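# Stand the loose plate upright in the dish rack

## Task

Take the plate that lies flat on the counter and stand it on its edge in a free slot of the dish rack. The plate already in the rack must still stand upright in its own slot. The placed plate must end motionless, with the rack holding its weight rather than the gripper. Neither plate may be pressed down below the rack's rails. The rack must finish resting on the counter on all four of its feet. The plate must never drop, or slide out of the fingers, by more than a few millimetres.

## Robot and tools

ROBOT. One arm with six revolute joints and a parallel two-finger gripper. Joints, always in this column order: waist, shoulder, elbow, forearm roll, wrist pitch, wrist roll.

execute_actions. Argument "actions" is a list holding at most one item (or empty). Optional "pictures" (boolean) turns the camera images on or off for that result; they come by default.
- Empty list {"actions": []}: nothing is commanded; you just get the current state.
- Motion: {"rows": [[...], ...], "steps": N}. One arm only, so each row is a single list of 7 plain numbers: the six joint targets, then the gripper opening. Joint values are absolute target angles in radians in joint space (not offsets, not Cartesian), read the same way as the Joint positions line. The seventh number is the opening command on a scale from -1 (closed) to +1 (fully open). Up to 15 rows and up to 15 steps; one step is 1/30 s; each row is used for one step and the final row repeats for any remaining steps (default 15 steps).
- Wait: {"steps": N} with no rows, N up to 300; returns after that many steps have elapsed since the previous result.
Stated joint ranges (rad): waist -6.283 to 6.283, shoulder -2.059 to 2.094, elbow -3.927 to 0.192, forearm roll -6.283 to 6.283, wrist pitch -1.693 to 3.142, wrist roll -6.283 to 6.283. A call is rejected (nothing sent) if some target exceeds a range end by over 0.010 rad and is also beyond where that joint was last reported. True limits may differ by up to 0.010 rad; targets past the true limit are clipped there, and the result may then say "joint sent to its limit" (possibly about an earlier, still-running action). Missing that line does not prove more travel exists.

MOTION LIMITS. Joint targets move at most 3.14 rad/s, ramp up over 0.16 s, and all joints are slowed together so they arrive at once. Each step the sent target stays within 0.623 rad of the measured angle, and if the targets would put the hand more than 70 mm from its measured place, all are pulled back proportionally. So large moves need several calls. Between calls the arm keeps heading for the last row sent until it nearly stops or a step is HELD; only a fresh action makes it go further. Fingers still in motion finish moving.

RESULT LINES. The state line reports end_effector_position (m) and end_effector_quat_wxyz, plus linear (m/s) and angular (rad/s) velocities, in the scene frame: origin on the table surface under the arm base, +z up, +y to the left when facing along +x. The base may be slightly tilted, and the printed position gets less accurate far from the base. Joint positions and Joint velocities give the six joints (rad, rad/s) then the finger-pad gap (m, m/s; 0.084 m is fully open). grip_measured is the measured opening expressed on the -1..+1 command scale. "joint command not followed" means the clearance check (which treats mounting blocks or posts as part of the arm) altered or blocked targets; HELD flags steps where your row was partly or wholly not sent.

GRIPPER GEOMETRY. Fingers point along the gripper's +z axis and close along its y axis. The reported hand point sits between the pads of the closed fingers, roughly 2 cm short of the tips; closing pushes the tips about 10 mm further along +z.

GRASPING. To keep hold, keep commanding an opening clearly below grip_measured; a bigger gap means a firmer squeeze, up to about 24 N per pad for items up to about 6 cm across. Closing fast can hit harder and even bounce the fingers open. Commanding -1 gives full force on parts roughly 0.5 mm thick or more. Echoing grip_measured back still squeezes parts up to about 6 cm, more weakly for wider ones, which may slip.

FAULTS. Load limits (N m): waist 43.5, shoulder 43.5, elbow 26.1, forearm roll 26.1, wrist pitch 17.4, wrist roll 17.4, held weight included. Hitting one stops the arm, backs that joint off slightly, pauses 10 s and drops the rest of the call. Holding loads heats motors even while idle: a MOTOR HOT warning appears at 65 °C, and at 80 °C an OVER-TEMPERATURE FAULT brakes the arm until it cools. Avoid all stops.

zoom_image. Arguments: "camera" (cam_head_left, cam_head_right, cam_low, cam_wrist) and "region" [x0, y0, x1, y1] in image pixels from the top-left corner, at most 504 x 504. It returns a finer view of that camera's latest image. All four cameras are 896x504; approximate focal lengths in pixels: head_left 457, head_right 454, low 427, wrist 653, with strong radial distortion.

finished_scene. Argument "scene": the number of the current scene. A reply with no tool call ends the whole run.

CAUTIONS. Do not let the plate drop or slide in the fingers; do not shove plates down past the rails; do not tip, lift or drag the rack off its feet; nothing may leave the table. Release the plate and back away so it rests on the rack alone. Loose objects may occasionally get nudged by outside pushes, so check before finishing. Avoid slams, hard impacts and heavy pushing.

Each tool is called as a command line: name --argument value for each argument, lists and objects as JSON in quotes; but a table of rows of numbers goes row by row, as --pt "numbers of a row", without its own name.

## Session

execute_actions --actions '[]'

Scene clock: 0.00 s of 4942.00 s.
end_effector_position=(+0.0425, +0.3167, +0.2662) grip_measured=-1.00 end_effector_quat_wxyz=(-0.150, +0.748, -0.408, +0.502) end_effector_velocity=(+0.000, -0.001, -0.000) end_effector_angular_velocity=(-0.001, -0.001, +0.001)
Joint positions: [ 2.083 -0.106 -0.685 -0.767  1.766 -2.639  0.   ]
Joint velocities: [ 0.     0.     0.002 -0.    -0.     0.    -0.   ]

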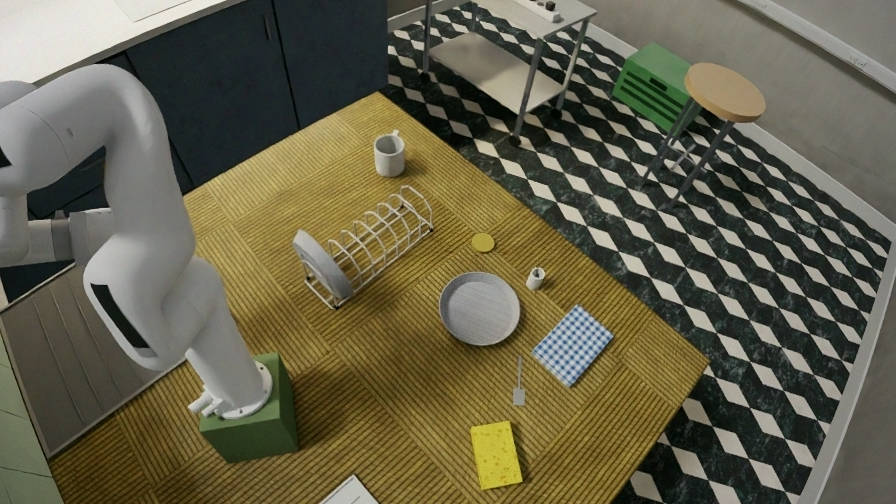

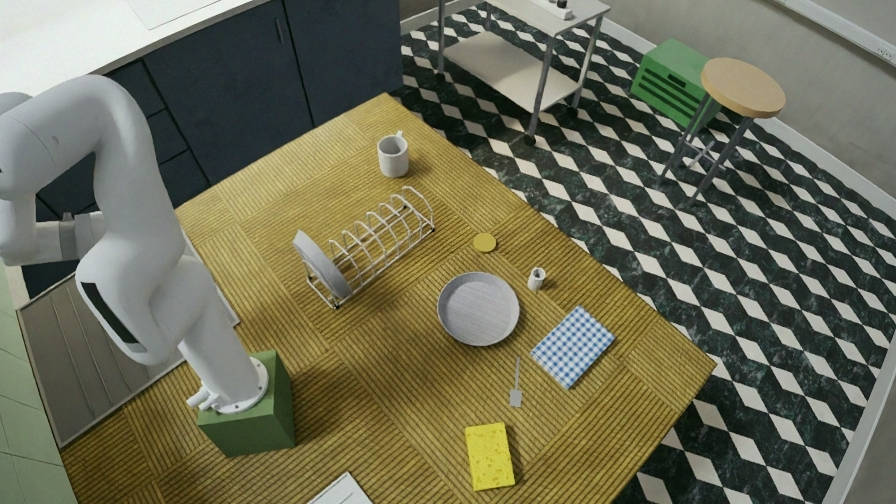

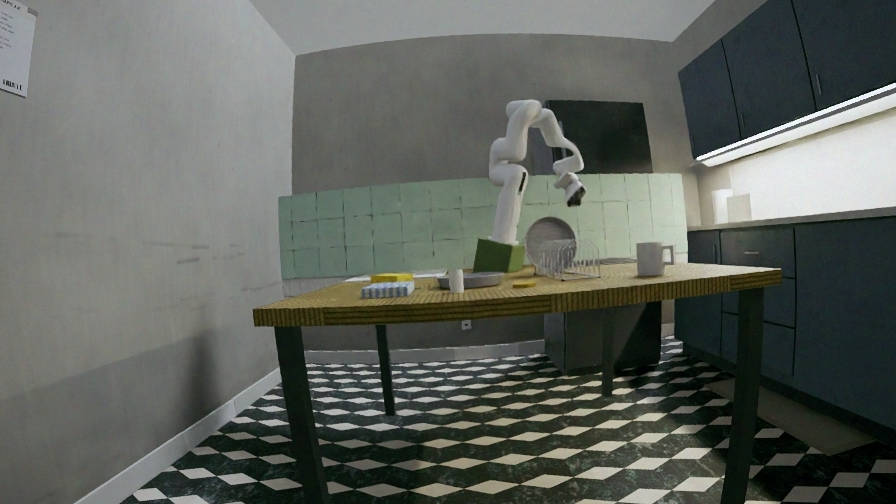

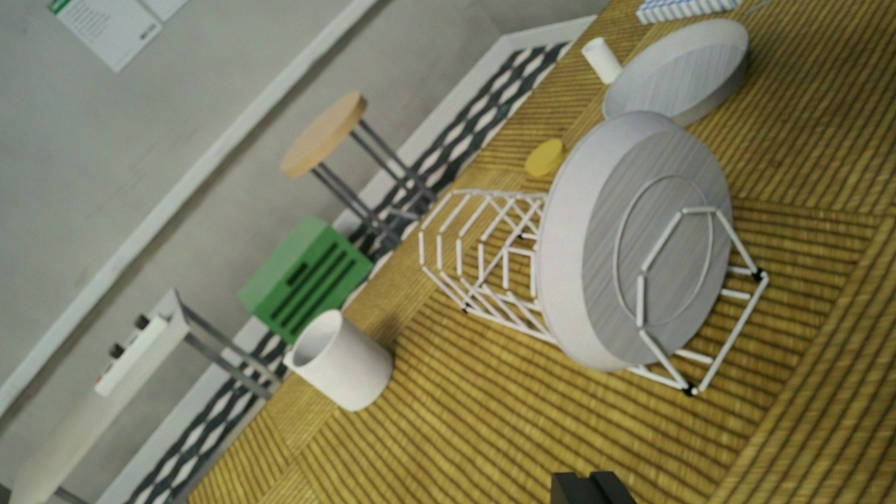

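execute_actions --actions '[{"rows":[[1.6,0,-1.4,0,1.1,0,1]],"steps":15}]' --pictures false

execute_actions --actions '[{"steps":45}]' --pictures false

execute_actions --actions '[{"rows":[[-0.1,0.2,-1.35,0,1.0,0,1]],"steps":15}]' --pictures false

execute_actions --actions '[{"steps":60}]'

Scene clock: 14.53 s of 4942.00 s.
end_effector_position=(-0.0593, +0.4885, +0.2758) grip_measured=+1.00 end_effector_quat_wxyz=(+0.009, -0.411, +0.902, -0.132) end_effector_velocity=(-0.074, +0.431, +0.186) end_effector_angular_velocity=(+1.195, +0.685, -2.897)
Joint positions: [ 1.746 -0.032 -1.177 -0.247  1.304 -2.004  0.084]
Joint velocities: [-0.543  0.119 -0.826  0.917 -0.754  1.851  0.   ]
Steps of this call (steps 1 to 90: nothing new was sent; then 11.03 s passed at rest; steps 91 to 105: all 15 steps of this action). Readings (joint positions):
91: [2.083 -0.106 -0.685 -0.767 1.766 -2.639]
92: [2.079 -0.105 -0.690 -0.760 1.759 -2.632]
94: [2.032 -0.093 -0.746 -0.696 1.695 -2.567]
98: [1.897 -0.065 -0.944 -0.503 1.515 -2.374]
105: the state above

Scene clock: 16.03 s of 4942.00 s.
end_effector_position=(-0.0544, +0.6105, +0.3487) grip_measured=+1.00 end_effector_quat_wxyz=(-0.089, +0.652, +0.753, -0.033) end_effector_velocity=(-0.000, -0.001, -0.001) end_effector_angular_velocity=(-0.002, -0.001, +0.001)
Joint positions: [ 1.6    0.    -1.4   -0.     1.1   -0.     0.084]
Joint velocities: [ 0.    -0.     0.002 -0.001  0.     0.    -0.   ]
Steps of this call (steps 1 to 45: the robot went on to your last target). Readings (joint positions):
1: [1.728 -0.028 -1.204 -0.217 1.280 -1.940]
2: [1.711 -0.025 -1.230 -0.189 1.256 -1.872]
4: [1.680 -0.018 -1.277 -0.136 1.212 -1.719]
8: [1.630 -0.007 -1.355 -0.051 1.142 -1.335]
45: the state above
The arm was judged still, so your last target was given up. Only a new action makes it travel on or press farther. Fingers that are still opening or closing keep moving.

Scene clock: 16.53 s of 4942.00 s.
end_effector_position=(+0.1647, +0.5943, +0.2570) grip_measured=+1.00 end_effector_quat_wxyz=(-0.017, +0.790, +0.612, -0.035) end_effector_velocity=(+0.511, -0.146, -0.134) end_effector_angular_velocity=(-0.236, -0.190, -0.918)
Joint positions: [ 1.186  0.105 -1.374 -0.     1.048  0.     0.084]
Joint velocities: [-0.96   0.161  0.036 -0.001 -0.081 -0.     0.   ]
Steps of this call (steps 1 to 15: all 15 steps of this action). Readings (joint positions):
1: [1.600 0.000 -1.400 0.000 1.100 -0.000]
2: [1.595 0.001 -1.400 0.000 1.099 -0.000]
4: [1.544 0.016 -1.399 0.001 1.089 -0.000]
8: [1.410 0.058 -1.385 0.000 1.072 -0.000]
15: the state above

Scene clock: 18.53 s of 4942.00 s.
end_effector_position=(+0.5898, +0.0653, +0.2640) grip_measured=+1.00 end_effector_quat_wxyz=(+0.112, +0.993, +0.028, +0.007) end_effector_velocity=(-0.000, -0.001, -0.000) end_effector_angular_velocity=(-0.000, +0.000, -0.002)
Joint positions: [-0.1    0.2   -1.35   0.     1.    -0.     0.084]
Joint velocities: [-0.002  0.     0.     0.     0.    -0.    -0.   ]
Steps of this call (steps 1 to 60: the robot went on to your last target). Readings (joint positions):
1: [1.154 0.110 -1.372 -0.000 1.046 0.000]
2: [1.122 0.115 -1.371 -0.000 1.043 0.000]
4: [1.058 0.124 -1.369 -0.000 1.039 0.000]
8: [0.929 0.139 -1.365 -0.000 1.031 0.000]
60: the state above
The arm was judged still, so your last target was given up. Only a new action makes it travel on or press farther. Fingers that are still opening or closing keep moving.

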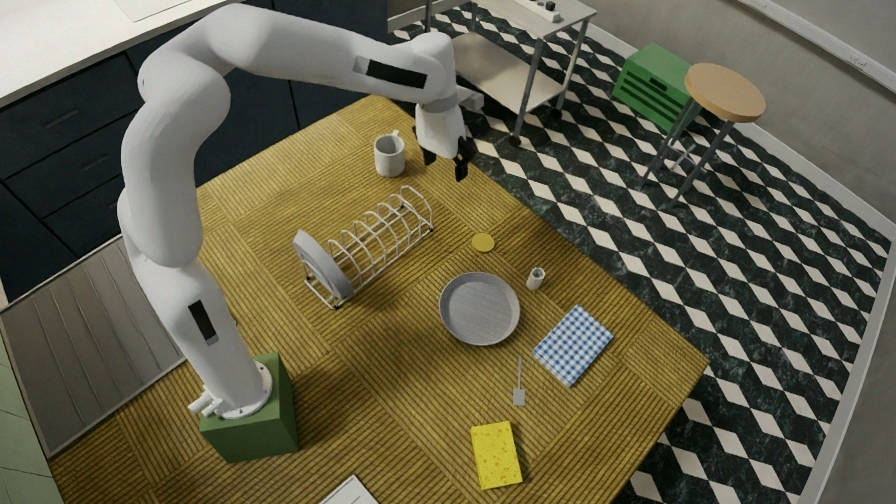

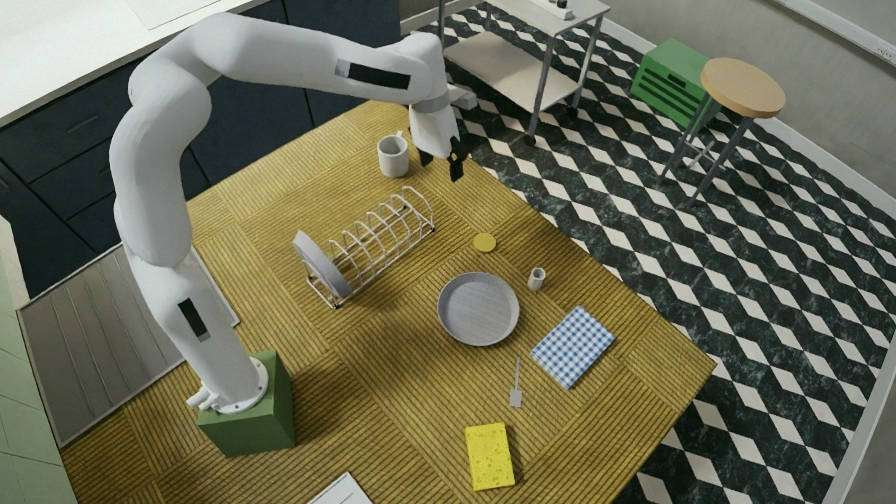

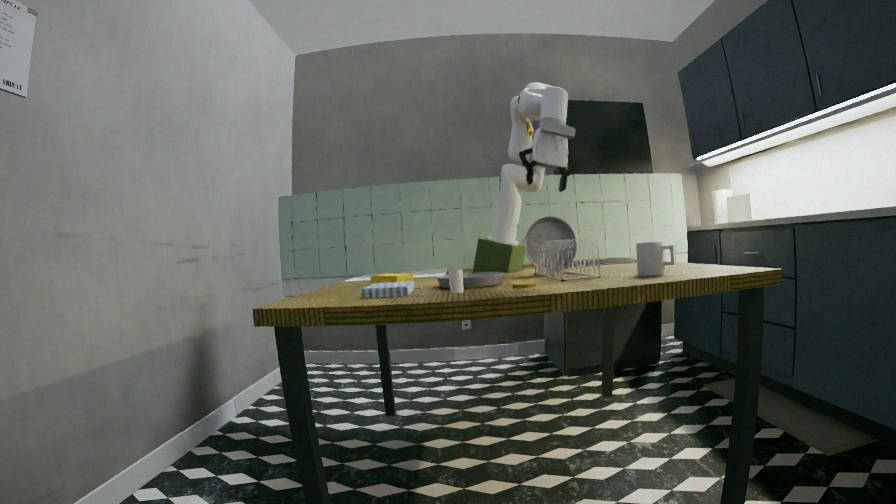

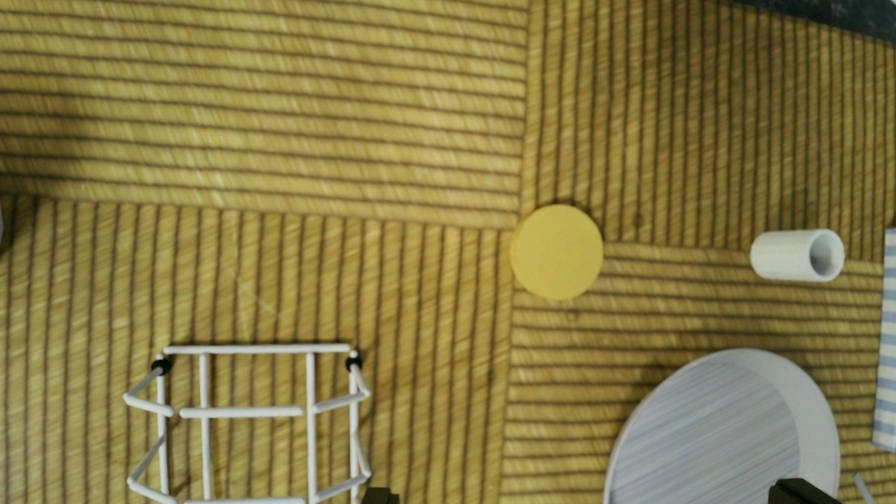

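execute_actions --actions '[{"rows":[[-0.25,-0.2,-1.05,0,1.15,-0.15,1]],"steps":15}]' --pictures false

execute_actions --actions '[{"steps":15}]'

zoom_image --camera "cam_low" --region '[420,200,620,300]'

Scene clock: 24.73 s of 4942.00 s.
end_effector_position=(+0.4767, +0.0091, +0.3453) grip_measured=+1.00 end_effector_quat_wxyz=(+0.120, +0.992, +0.025, -0.017) end_effector_velocity=(-0.019, -0.003, -0.044) end_effector_angular_velocity=(+0.014, +0.111, -0.006)
Joint positions: [-0.25  -0.2   -1.051  0.     1.15  -0.149  0.084]
Joint velocities: [ 0.012  0.055  0.045  0.002  0.01  -0.01  -0.   ]
Steps of this call (steps 1 to 90: nothing new was sent; then 2.70 s passed at rest; steps 91 to 105: all 15 steps of this action). Readings (joint positions):
91: [-0.100 0.200 -1.350 0.000 1.000 -0.000]
92: [-0.102 0.195 -1.345 0.000 1.002 -0.003]
94: [-0.123 0.139 -1.295 0.000 1.026 -0.027]
98: [-0.195 -0.054 -1.163 -0.000 1.094 -0.095]
105: the state above

Scene clock: 25.23 s of 4942.00 s.
end_effector_position=(+0.4763, +0.0089, +0.3447) grip_measured=+1.00 end_effector_quat_wxyz=(+0.120, +0.992, +0.025, -0.018) end_effector_velocity=(+0.000, -0.000, +0.001) end_effector_angular_velocity=(-0.000, -0.003, +0.000)
Joint positions: [-0.25  -0.2   -1.05   0.     1.15  -0.15   0.084]
Joint velocities: [-0.001 -0.002 -0.001  0.     0.    -0.     0.   ]
Steps of this call (steps 1 to 15: the robot went on to your last target). Readings (joint positions):
1: [-0.249 -0.199 -1.050 0.000 1.150 -0.150]
2: [-0.249 -0.197 -1.049 0.000 1.150 -0.150]
4: [-0.249 -0.197 -1.049 0.000 1.150 -0.150]
8: [-0.250 -0.199 -1.050 0.000 1.150 -0.150]
15: the state above
The arm was judged still, so your last target was given up. Only a new action makes it travel on or press farther. Fingers that are still opening or closing keep moving.

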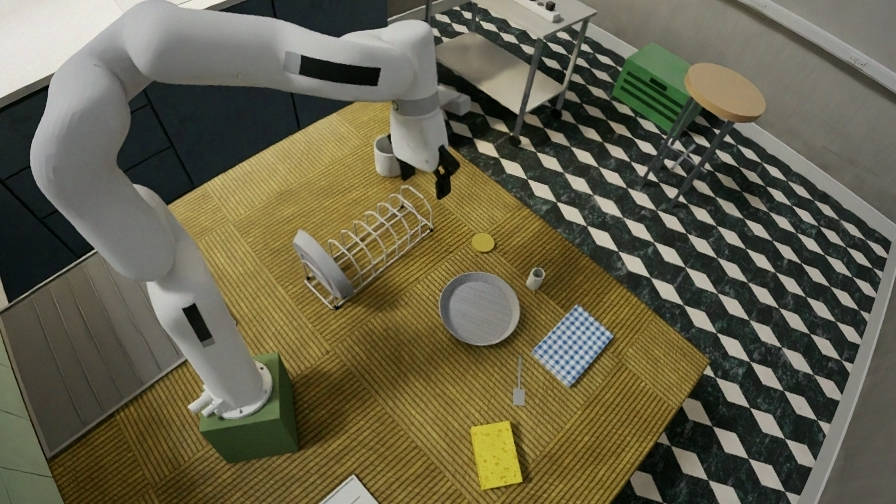

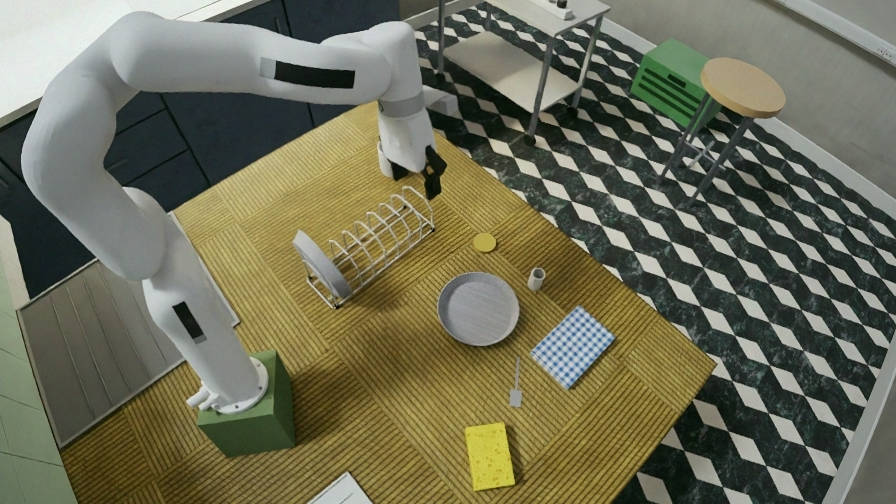

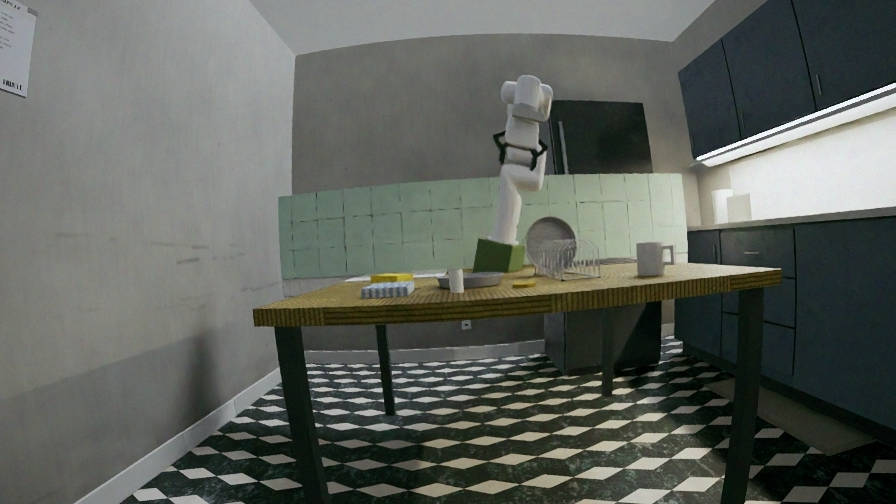

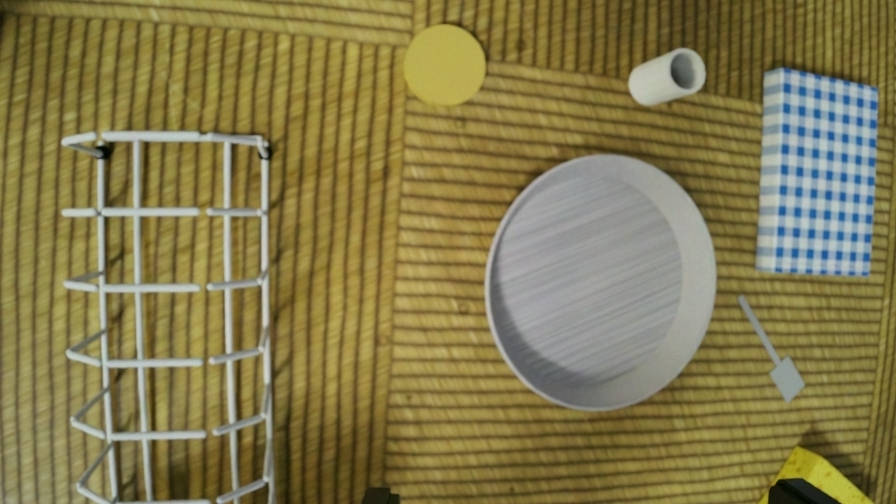

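Region (420, 200, 620, 300) of cam_low's 896x504 image, scaled by 2.520, with more detail than that image has.

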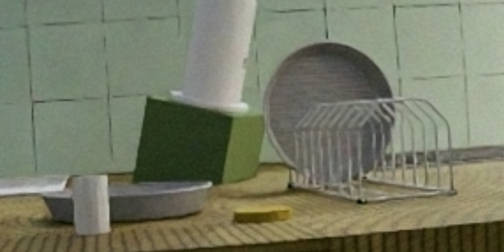

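execute_actions --actions '[{"rows":[[-0.332,0.348,-0.278,0,-0.674,-1.087,-0.5]],"steps":15}]' --pictures false

execute_actions --actions '[{"steps":30}]'

Scene clock: 44.30 s of 4942.00 s.
end_effector_position=(+0.3744, -0.0485, +0.1370) grip_measured=-0.52 end_effector_quat_wxyz=(+0.076, +0.969, +0.182, -0.152) end_effector_velocity=(-0.313, -0.091, -0.394) end_effector_angular_velocity=(+0.341, +0.500, +0.944)
Joint positions: [-0.29   0.071 -0.688 -0.     0.76  -0.54   0.021]
Joint velocities: [-0.089  0.597  0.88   0.    -1.182 -1.17  -0.   ]
Steps of this call (steps 1 to 90: nothing new was sent; then 15.57 s passed at rest; steps 91 to 105: all 15 steps of this action). Readings (joint positions):
91: [-0.250 -0.200 -1.050 0.000 1.150 -0.150]
92: [-0.251 -0.197 -1.046 0.000 1.142 -0.157]
94: [-0.257 -0.160 -1.007 -0.000 1.089 -0.208]
98: [-0.270 -0.067 -0.890 -0.000 0.986 -0.314]
105: the state above

Scene clock: 45.30 s of 4942.00 s.
end_effector_position=(+0.3970, -0.0805, +0.0925) grip_measured=-0.52 end_effector_quat_wxyz=(+0.248, +0.849, +0.448, +0.133) end_effector_velocity=(-0.000, +0.000, -0.000) end_effector_angular_velocity=(-0.000, -0.001, +0.000)
Joint positions: [-0.332  0.348 -0.278 -0.    -0.674 -1.087  0.021]
Joint velocities: [ 0.     0.001  0.001  0.    -0.003 -0.     0.   ]
Steps of this call (steps 1 to 30: the robot went on to your last target). Readings (joint positions):
1: [-0.293 0.091 -0.658 -0.000 0.719 -0.580]
2: [-0.296 0.111 -0.628 -0.000 0.674 -0.620]
4: [-0.303 0.153 -0.567 -0.000 0.572 -0.701]
8: [-0.317 0.245 -0.430 -0.000 0.270 -0.884]
30: the state above

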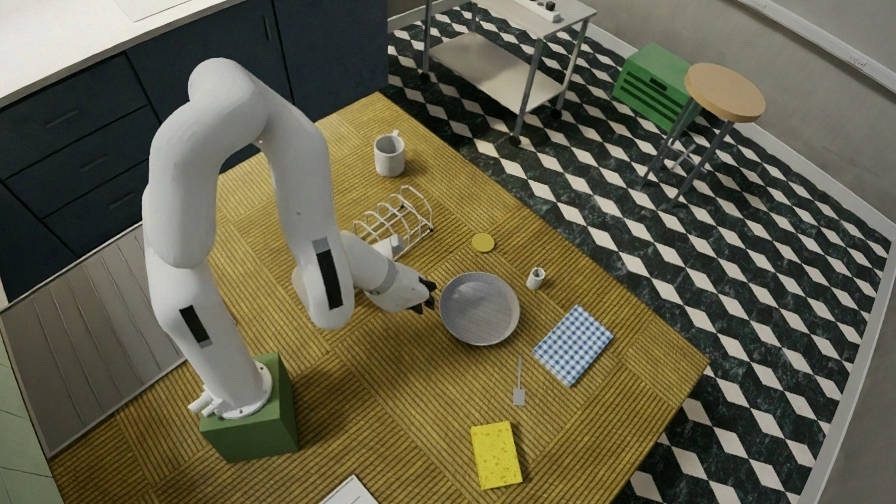

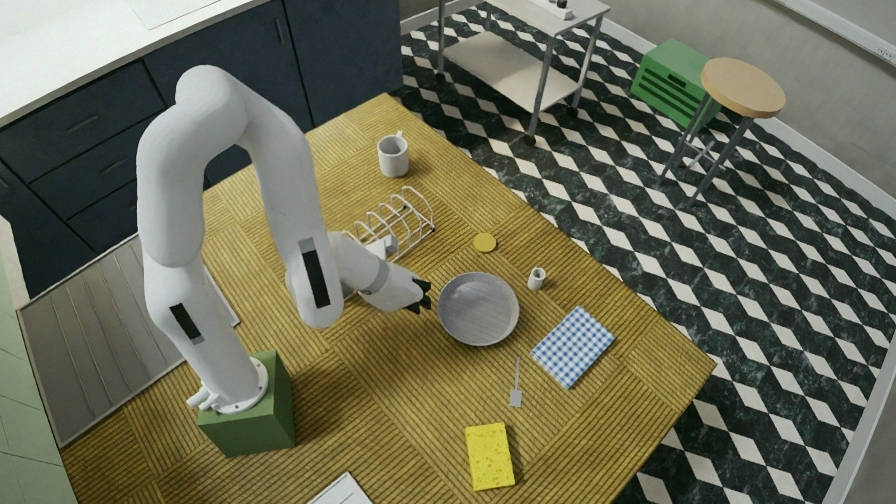

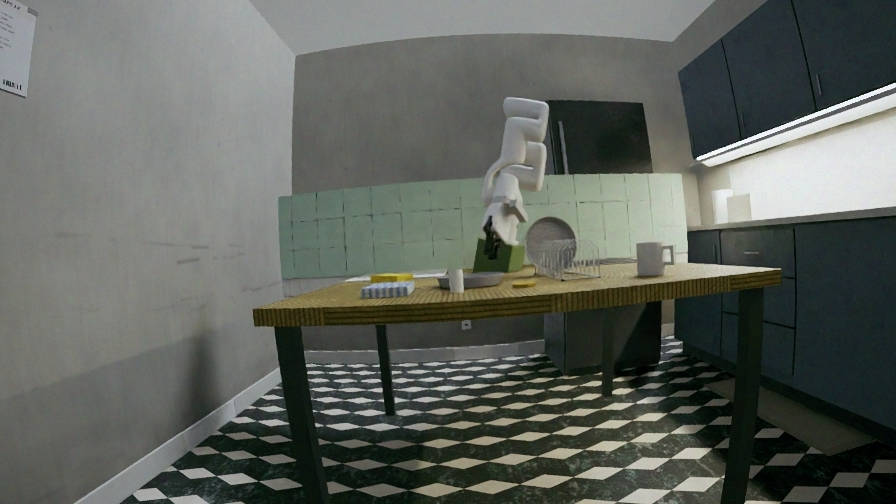

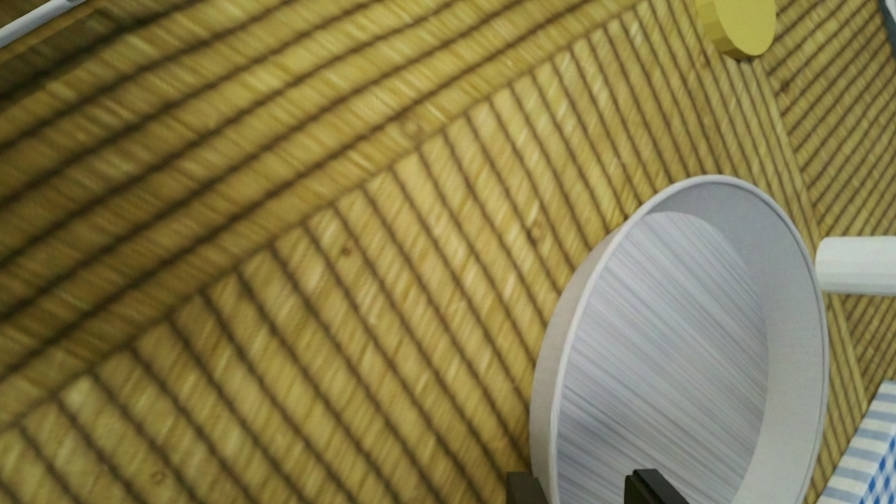

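execute_actions --actions '[{"rows":[[-0.332,0.43,-0.335,0,-0.699,-1.087,-0.5],[-0.332,0.43,-0.335,0,-0.699,-1.087,-0.5],[-0.332,0.43,-0.335,0,-0.699,-1.087,-0.5],[-0.332,0.515,-0.397,0,-0.722,-1.087,-0.5],[-0.332,0.515,-0.397,0,-0.722,-1.087,-0.5],[-0.332,0.515,-0.397,0,-0.722,-1.087,-0.5],[-0.332,0.62,-0.48,0,-0.744,-1.087,-0.5]],"steps":15}]'

zoom_image --camera "cam_head_left" --region '[380,240,540,360]'

zoom_image --camera "cam_low" --region '[420,220,560,300]'

Scene clock: 48.20 s of 4942.00 s.
end_effector_position=(+0.4261, -0.0997, +0.0395) grip_measured=-0.52 end_effector_quat_wxyz=(+0.248, +0.849, +0.448, +0.133) end_effector_velocity=(+0.010, +0.001, +0.011) end_effector_angular_velocity=(-0.006, -0.031, +0.009)
Joint positions: [-0.332  0.62  -0.479  0.    -0.744 -1.087  0.021]
Joint velocities: [ 0.001 -0.022 -0.001  0.    -0.01  -0.     0.   ]
Steps of this call (steps 1 to 15: the robot went on to your last target; steps 16 to 72: nothing new was sent; steps 73 to 87: all 15 steps of this action). Readings (joint positions):
73: [-0.332 0.348 -0.278 0.000 -0.674 -1.087]
74: [-0.332 0.353 -0.282 0.000 -0.676 -1.087]
76: [-0.332 0.399 -0.314 0.000 -0.690 -1.087]
80: [-0.332 0.516 -0.398 -0.000 -0.721 -1.087]
87: the state above

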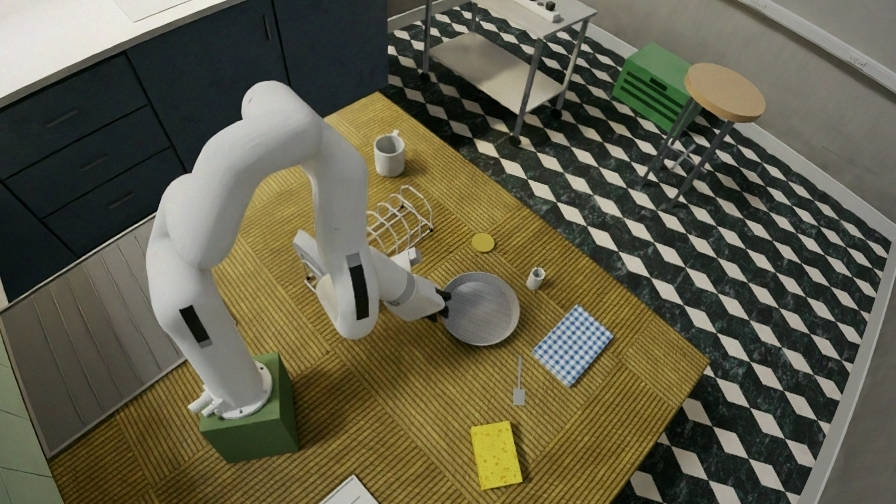

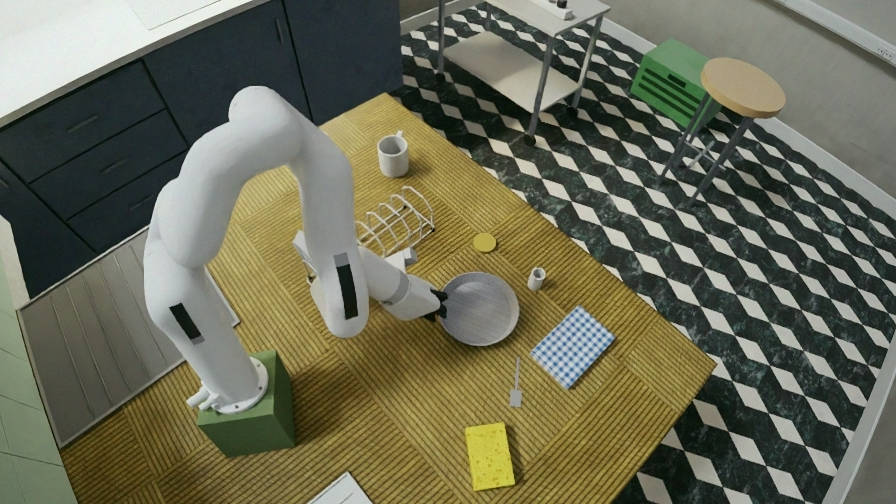

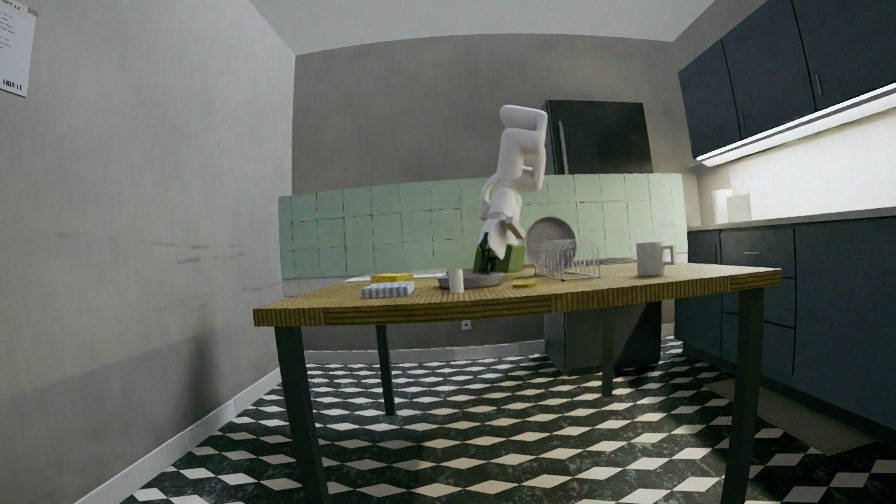

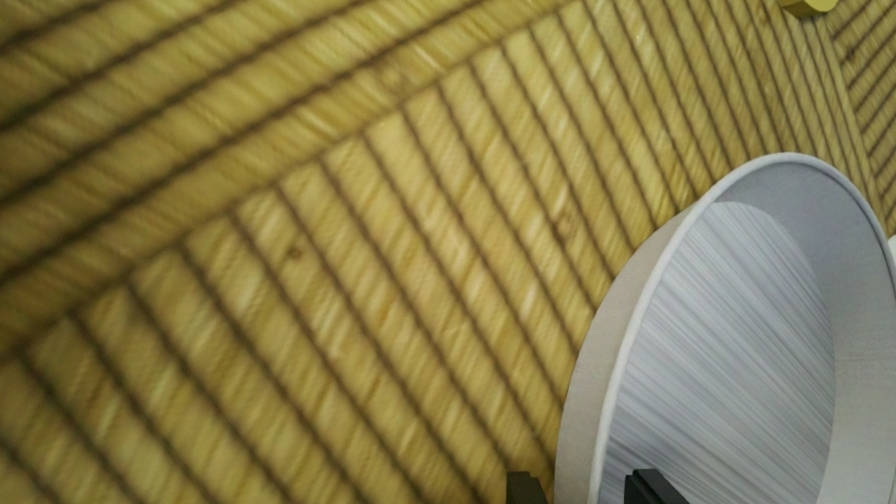

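Region (380, 240, 540, 360) of cam_head_left's 896x504 image, scaled by 3.150, with more detail than that image has; it fills the top 378 rows of this view, and the rest is white.

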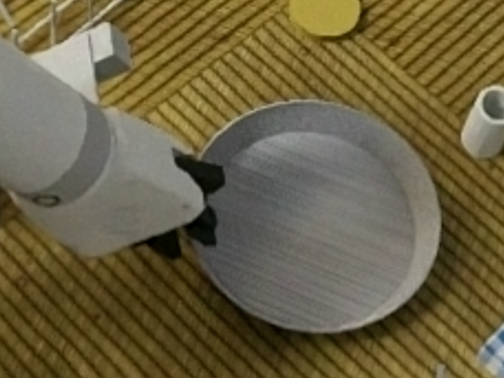

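Region (420, 220, 560, 300) of cam_low's 896x504 image, scaled by 3.600, with more detail than that image has; it fills the top 288 rows of this view, and the rest is white.

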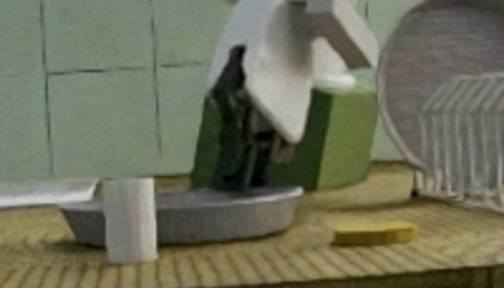

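execute_actions --actions '[{"rows":[[-0.332,0.64,-0.496,0,-0.748,-1.087,-0.5],[-0.332,0.66,-0.512,0,-0.752,-1.087,-0.5],[-0.332,0.678,-0.527,0,-0.755,-1.087,-0.5],[-0.332,0.678,-0.527,0,-0.755,-1.087,-0.5],[-0.332,0.678,-0.527,0,-0.755,-1.087,-0.5],[-0.332,0.678,-0.527,0,-0.755,-1.087,-0.5],[-0.332,0.678,-0.527,0,-0.755,-1.087,-0.5],[-0.332,0.678,-0.527,0,-0.755,-1.087,-0.6],[-0.332,0.678,-0.527,0,-0.755,-1.087,-0.67],[-0.332,0.678,-0.527,0,-0.755,-1.087,-0.74],[-0.332,0.678,-0.527,0,-0.755,-1.087,-0.8],[-0.332,0.678,-0.527,0,-0.755,-1.087,-0.86],[-0.332,0.678,-0.527,0,-0.755,-1.087,-0.92],[-0.332,0.678,-0.527,0,-0.755,-1.087,-1]],"steps":15}]' --pictures false

execute_actions --actions '[{"steps":10}]'

zoom_image --camera "cam_low" --region '[420,220,560,300]'

Scene clock: 52.47 s of 4942.00 s.
end_effector_position=(+0.4318, -0.1041, +0.0265) grip_measured=-0.94 end_effector_quat_wxyz=(+0.248, +0.849, +0.448, +0.133) end_effector_velocity=(-0.009, -0.003, -0.003) end_effector_angular_velocity=(-0.000, +0.011, -0.013)
Joint positions: [-0.332  0.678 -0.526 -0.    -0.754 -1.087  0.003]
Joint velocities: [-0.006  0.005  0.015  0.005 -0.006 -0.001  0.   ]
Steps of this call (steps 1 to 15: the robot went on to your last target; steps 16 to 100: nothing new was sent; then 0.43 s passed at rest; steps 101 to 115: all 15 steps of this action). Readings (joint positions):
101: [-0.332 0.620 -0.480 0.000 -0.744 -1.087]
102: [-0.332 0.624 -0.483 0.000 -0.745 -1.087]
104: [-0.332 0.650 -0.505 0.000 -0.750 -1.087]
108: [-0.332 0.678 -0.527 0.000 -0.756 -1.087]
115: the state above

Scene clock: 52.80 s of 4942.00 s.
end_effector_position=(+0.4321, -0.1042, +0.0267) grip_measured=-0.94 end_effector_quat_wxyz=(+0.248, +0.849, +0.448, +0.133) end_effector_velocity=(+0.003, -0.001, +0.002) end_effector_angular_velocity=(-0.001, -0.006, -0.002)
Joint positions: [-0.332  0.678 -0.527 -0.    -0.755 -1.087  0.003]
Joint velocities: [-0.002 -0.003 -0.005  0.001  0.002  0.     0.005]
Steps of this call (steps 1 to 10: the robot went on to your last target). Readings (joint positions):
1: [-0.332 0.678 -0.526 -0.000 -0.755 -1.087]
2: [-0.332 0.678 -0.527 -0.000 -0.754 -1.087]
4: [-0.332 0.678 -0.526 -0.000 -0.755 -1.087]
8: [-0.332 0.678 -0.527 -0.000 -0.755 -1.087]
10: the state above

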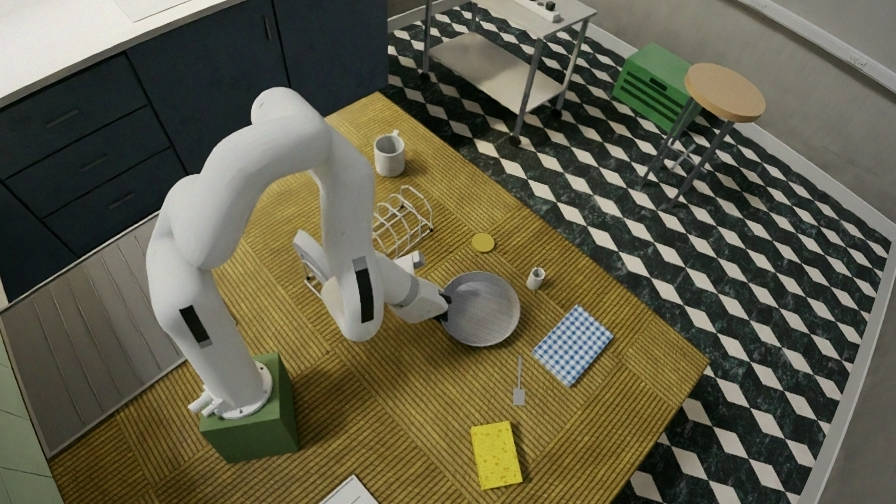

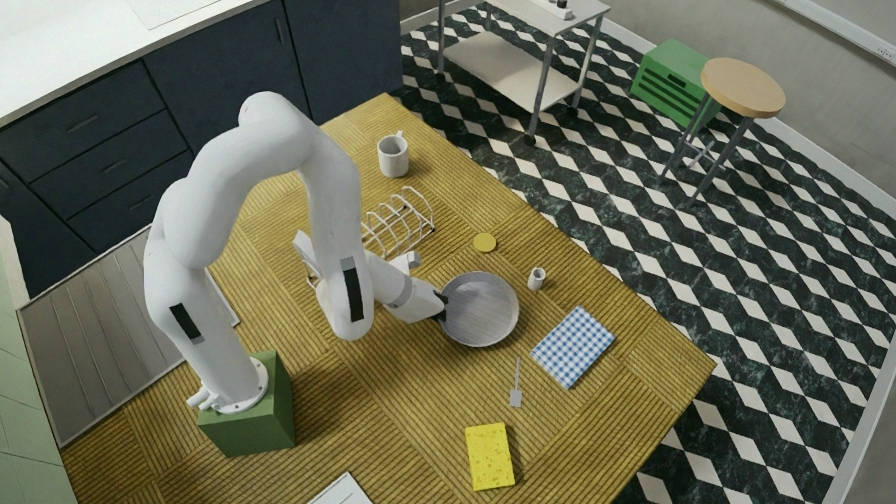

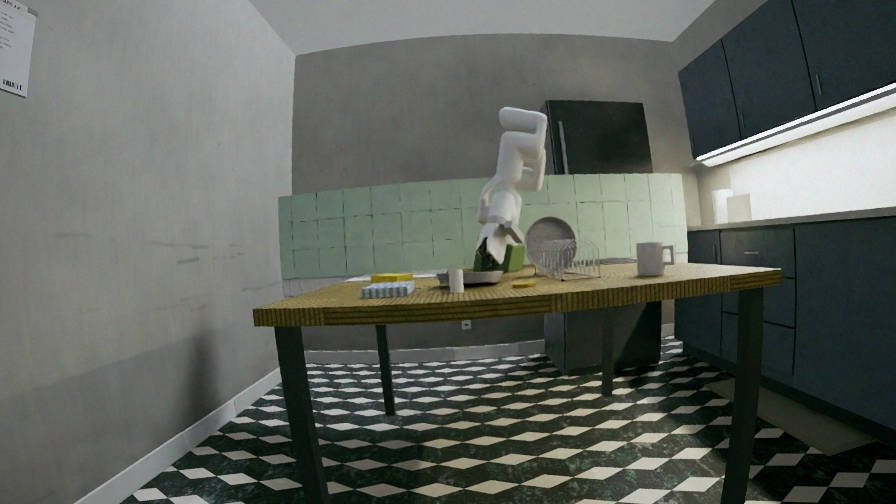

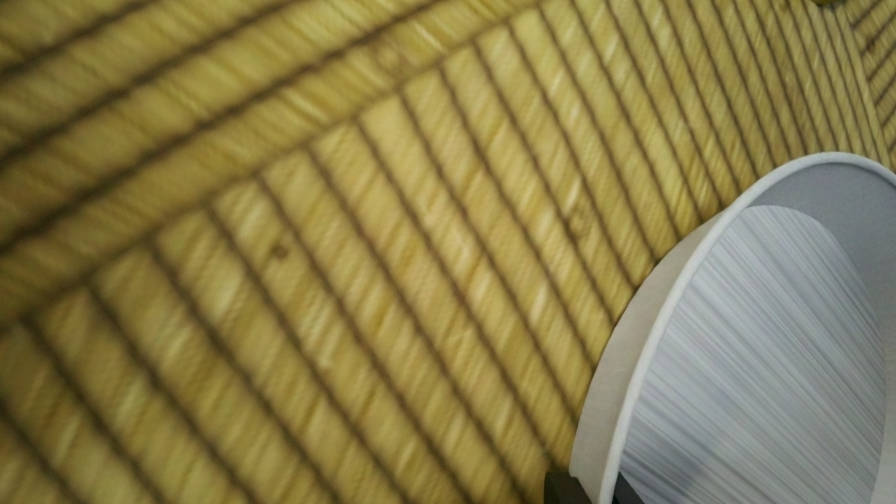

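Region (420, 220, 560, 300) of cam_low's 896x504 image, scaled by 3.600, with more detail than that image has; it fills the top 288 rows of this view, and the rest is white.

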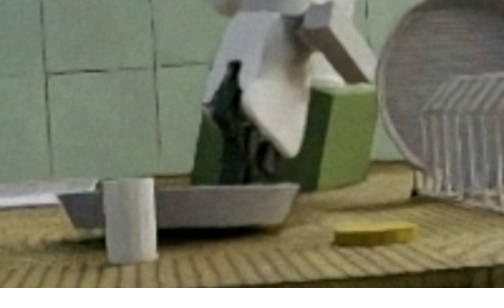

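execute_actions --actions '[{"rows":[[-0.332,0.673,-0.527,0,-0.75,-1.087,-1],[-0.332,0.663,-0.528,0,-0.74,-1.087,-1],[-0.332,0.648,-0.53,0,-0.725,-1.087,-1],[-0.332,0.628,-0.532,0,-0.705,-1.087,-1],[-0.332,0.603,-0.535,0,-0.68,-1.087,-1],[-0.332,0.573,-0.538,0,-0.65,-1.087,-1],[-0.332,0.54,-0.541,0,-0.617,-1.087,-1],[-0.332,0.505,-0.545,0,-0.582,-1.087,-1],[-0.332,0.47,-0.549,0,-0.547,-1.087,-1],[-0.332,0.435,-0.552,0,-0.512,-1.087,-1],[-0.332,0.40,-0.556,0,-0.477,-1.087,-1],[-0.332,0.365,-0.56,0,-0.442,-1.087,-1],[-0.332,0.33,-0.563,0,-0.407,-1.087,-1],[-0.332,0.295,-0.567,0,-0.372,-1.087,-1],[-0.332,0.26,-0.571,0,-0.337,-1.087,-1]]}]' --pictures false

execute_actions --actions '[{"rows":[[-0.332,0.22,-0.575,0,-0.297,-1.087,-1],[-0.332,0.17,-0.58,0,-0.247,-1.087,-1],[-0.332,0.12,-0.585,0,-0.197,-1.087,-1],[-0.332,0.07,-0.59,0,-0.147,-1.087,-1],[-0.332,0.02,-0.596,0,-0.097,-1.087,-1],[-0.332,-0.03,-0.601,0,-0.047,-1.087,-1],[-0.332,-0.08,-0.606,0,0,-1.087,-1],[-0.332,-0.13,-0.612,0,0.05,-1.087,-1],[-0.332,-0.18,-0.617,0,0.1,-1.087,-1],[-0.332,-0.22,-0.621,0,0.14,-1.087,-1],[-0.332,-0.26,-0.625,0,0.18,-1.087,-1],[-0.332,-0.29,-0.629,0,0.21,-1.087,-1],[-0.332,-0.315,-0.631,0,0.235,-1.087,-1],[-0.332,-0.333,-0.633,0,0.25,-1.087,-1],[-0.332,-0.343,-0.634,0,0.258,-1.087,-1]]}]'

Scene clock: 69.33 s of 4942.00 s.
end_effector_position=(+0.4982, -0.0933, +0.1151) grip_measured=-0.94 end_effector_quat_wxyz=(+0.258, +0.843, +0.448, +0.147) end_effector_velocity=(+0.168, +0.053, +0.322) end_effector_angular_velocity=(-0.019, -0.102, +0.027)
Joint positions: [-0.332  0.363 -0.561  0.    -0.441 -1.087  0.003]
Joint velocities: [ 0.    -1.041 -0.104 -0.     1.038  0.    -0.   ]
Steps of this call (steps 1 to 15: the robot went on to your last target; steps 16 to 100: nothing new was sent; then 12.70 s passed at rest; steps 101 to 115: all 15 steps of this action). Readings (joint positions):
101: [-0.332 0.678 -0.527 -0.000 -0.755 -1.087]
102: [-0.332 0.677 -0.527 -0.000 -0.753 -1.087]
104: [-0.332 0.665 -0.527 0.000 -0.740 -1.087]
108: [-0.332 0.592 -0.535 0.000 -0.667 -1.087]
115: the state above

Scene clock: 69.83 s of 4942.00 s.
end_effector_position=(+0.5345, -0.0430, +0.3341) grip_measured=-0.94 end_effector_quat_wxyz=(+0.277, +0.832, +0.447, +0.176) end_effector_velocity=(-0.042, +0.111, +0.394) end_effector_angular_velocity=(-0.037, -0.207, +0.054)
Joint positions: [-0.332 -0.278 -0.629  0.     0.194 -1.087  0.003]
Joint velocities: [ 0.001 -1.061 -0.136  0.001  0.98   0.    -0.   ]
Steps of this call (steps 1 to 15: all 15 steps of this action). Readings (joint positions):
1: [-0.332 0.328 -0.565 0.000 -0.406 -1.087]
2: [-0.332 0.293 -0.568 0.000 -0.371 -1.087]
4: [-0.332 0.217 -0.575 0.000 -0.293 -1.087]
8: [-0.332 0.035 -0.595 0.000 -0.113 -1.087]
15: the state above

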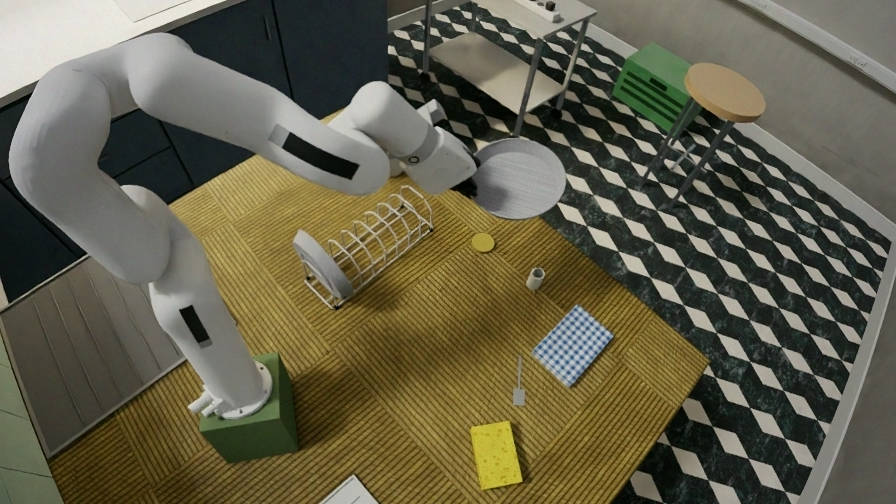

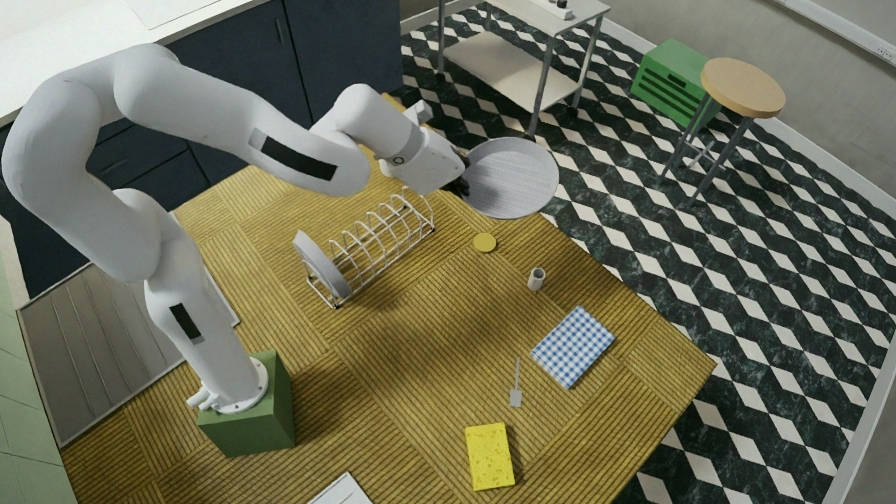

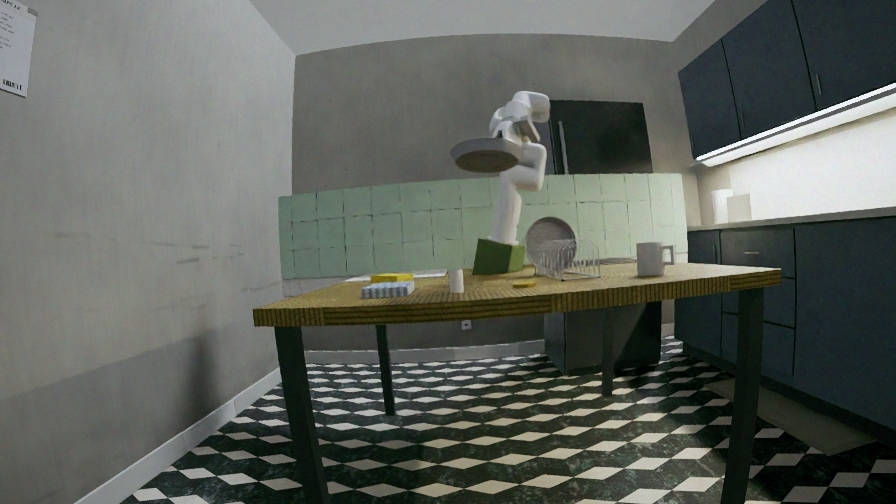

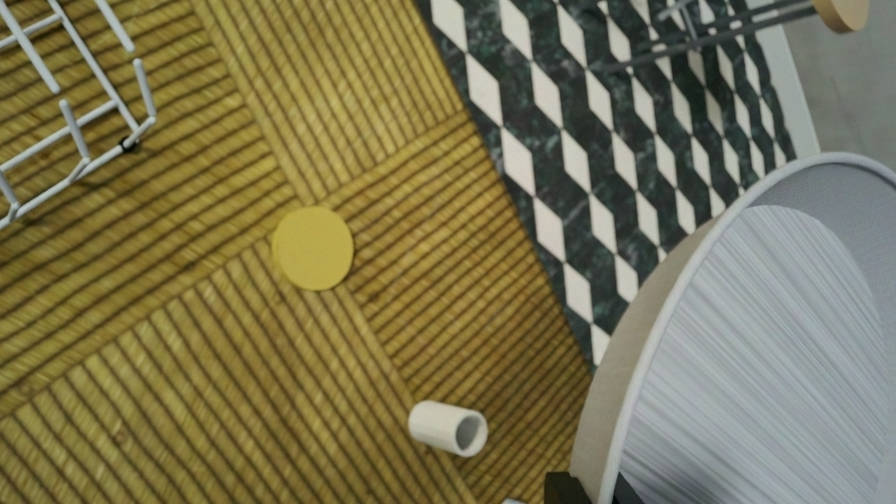

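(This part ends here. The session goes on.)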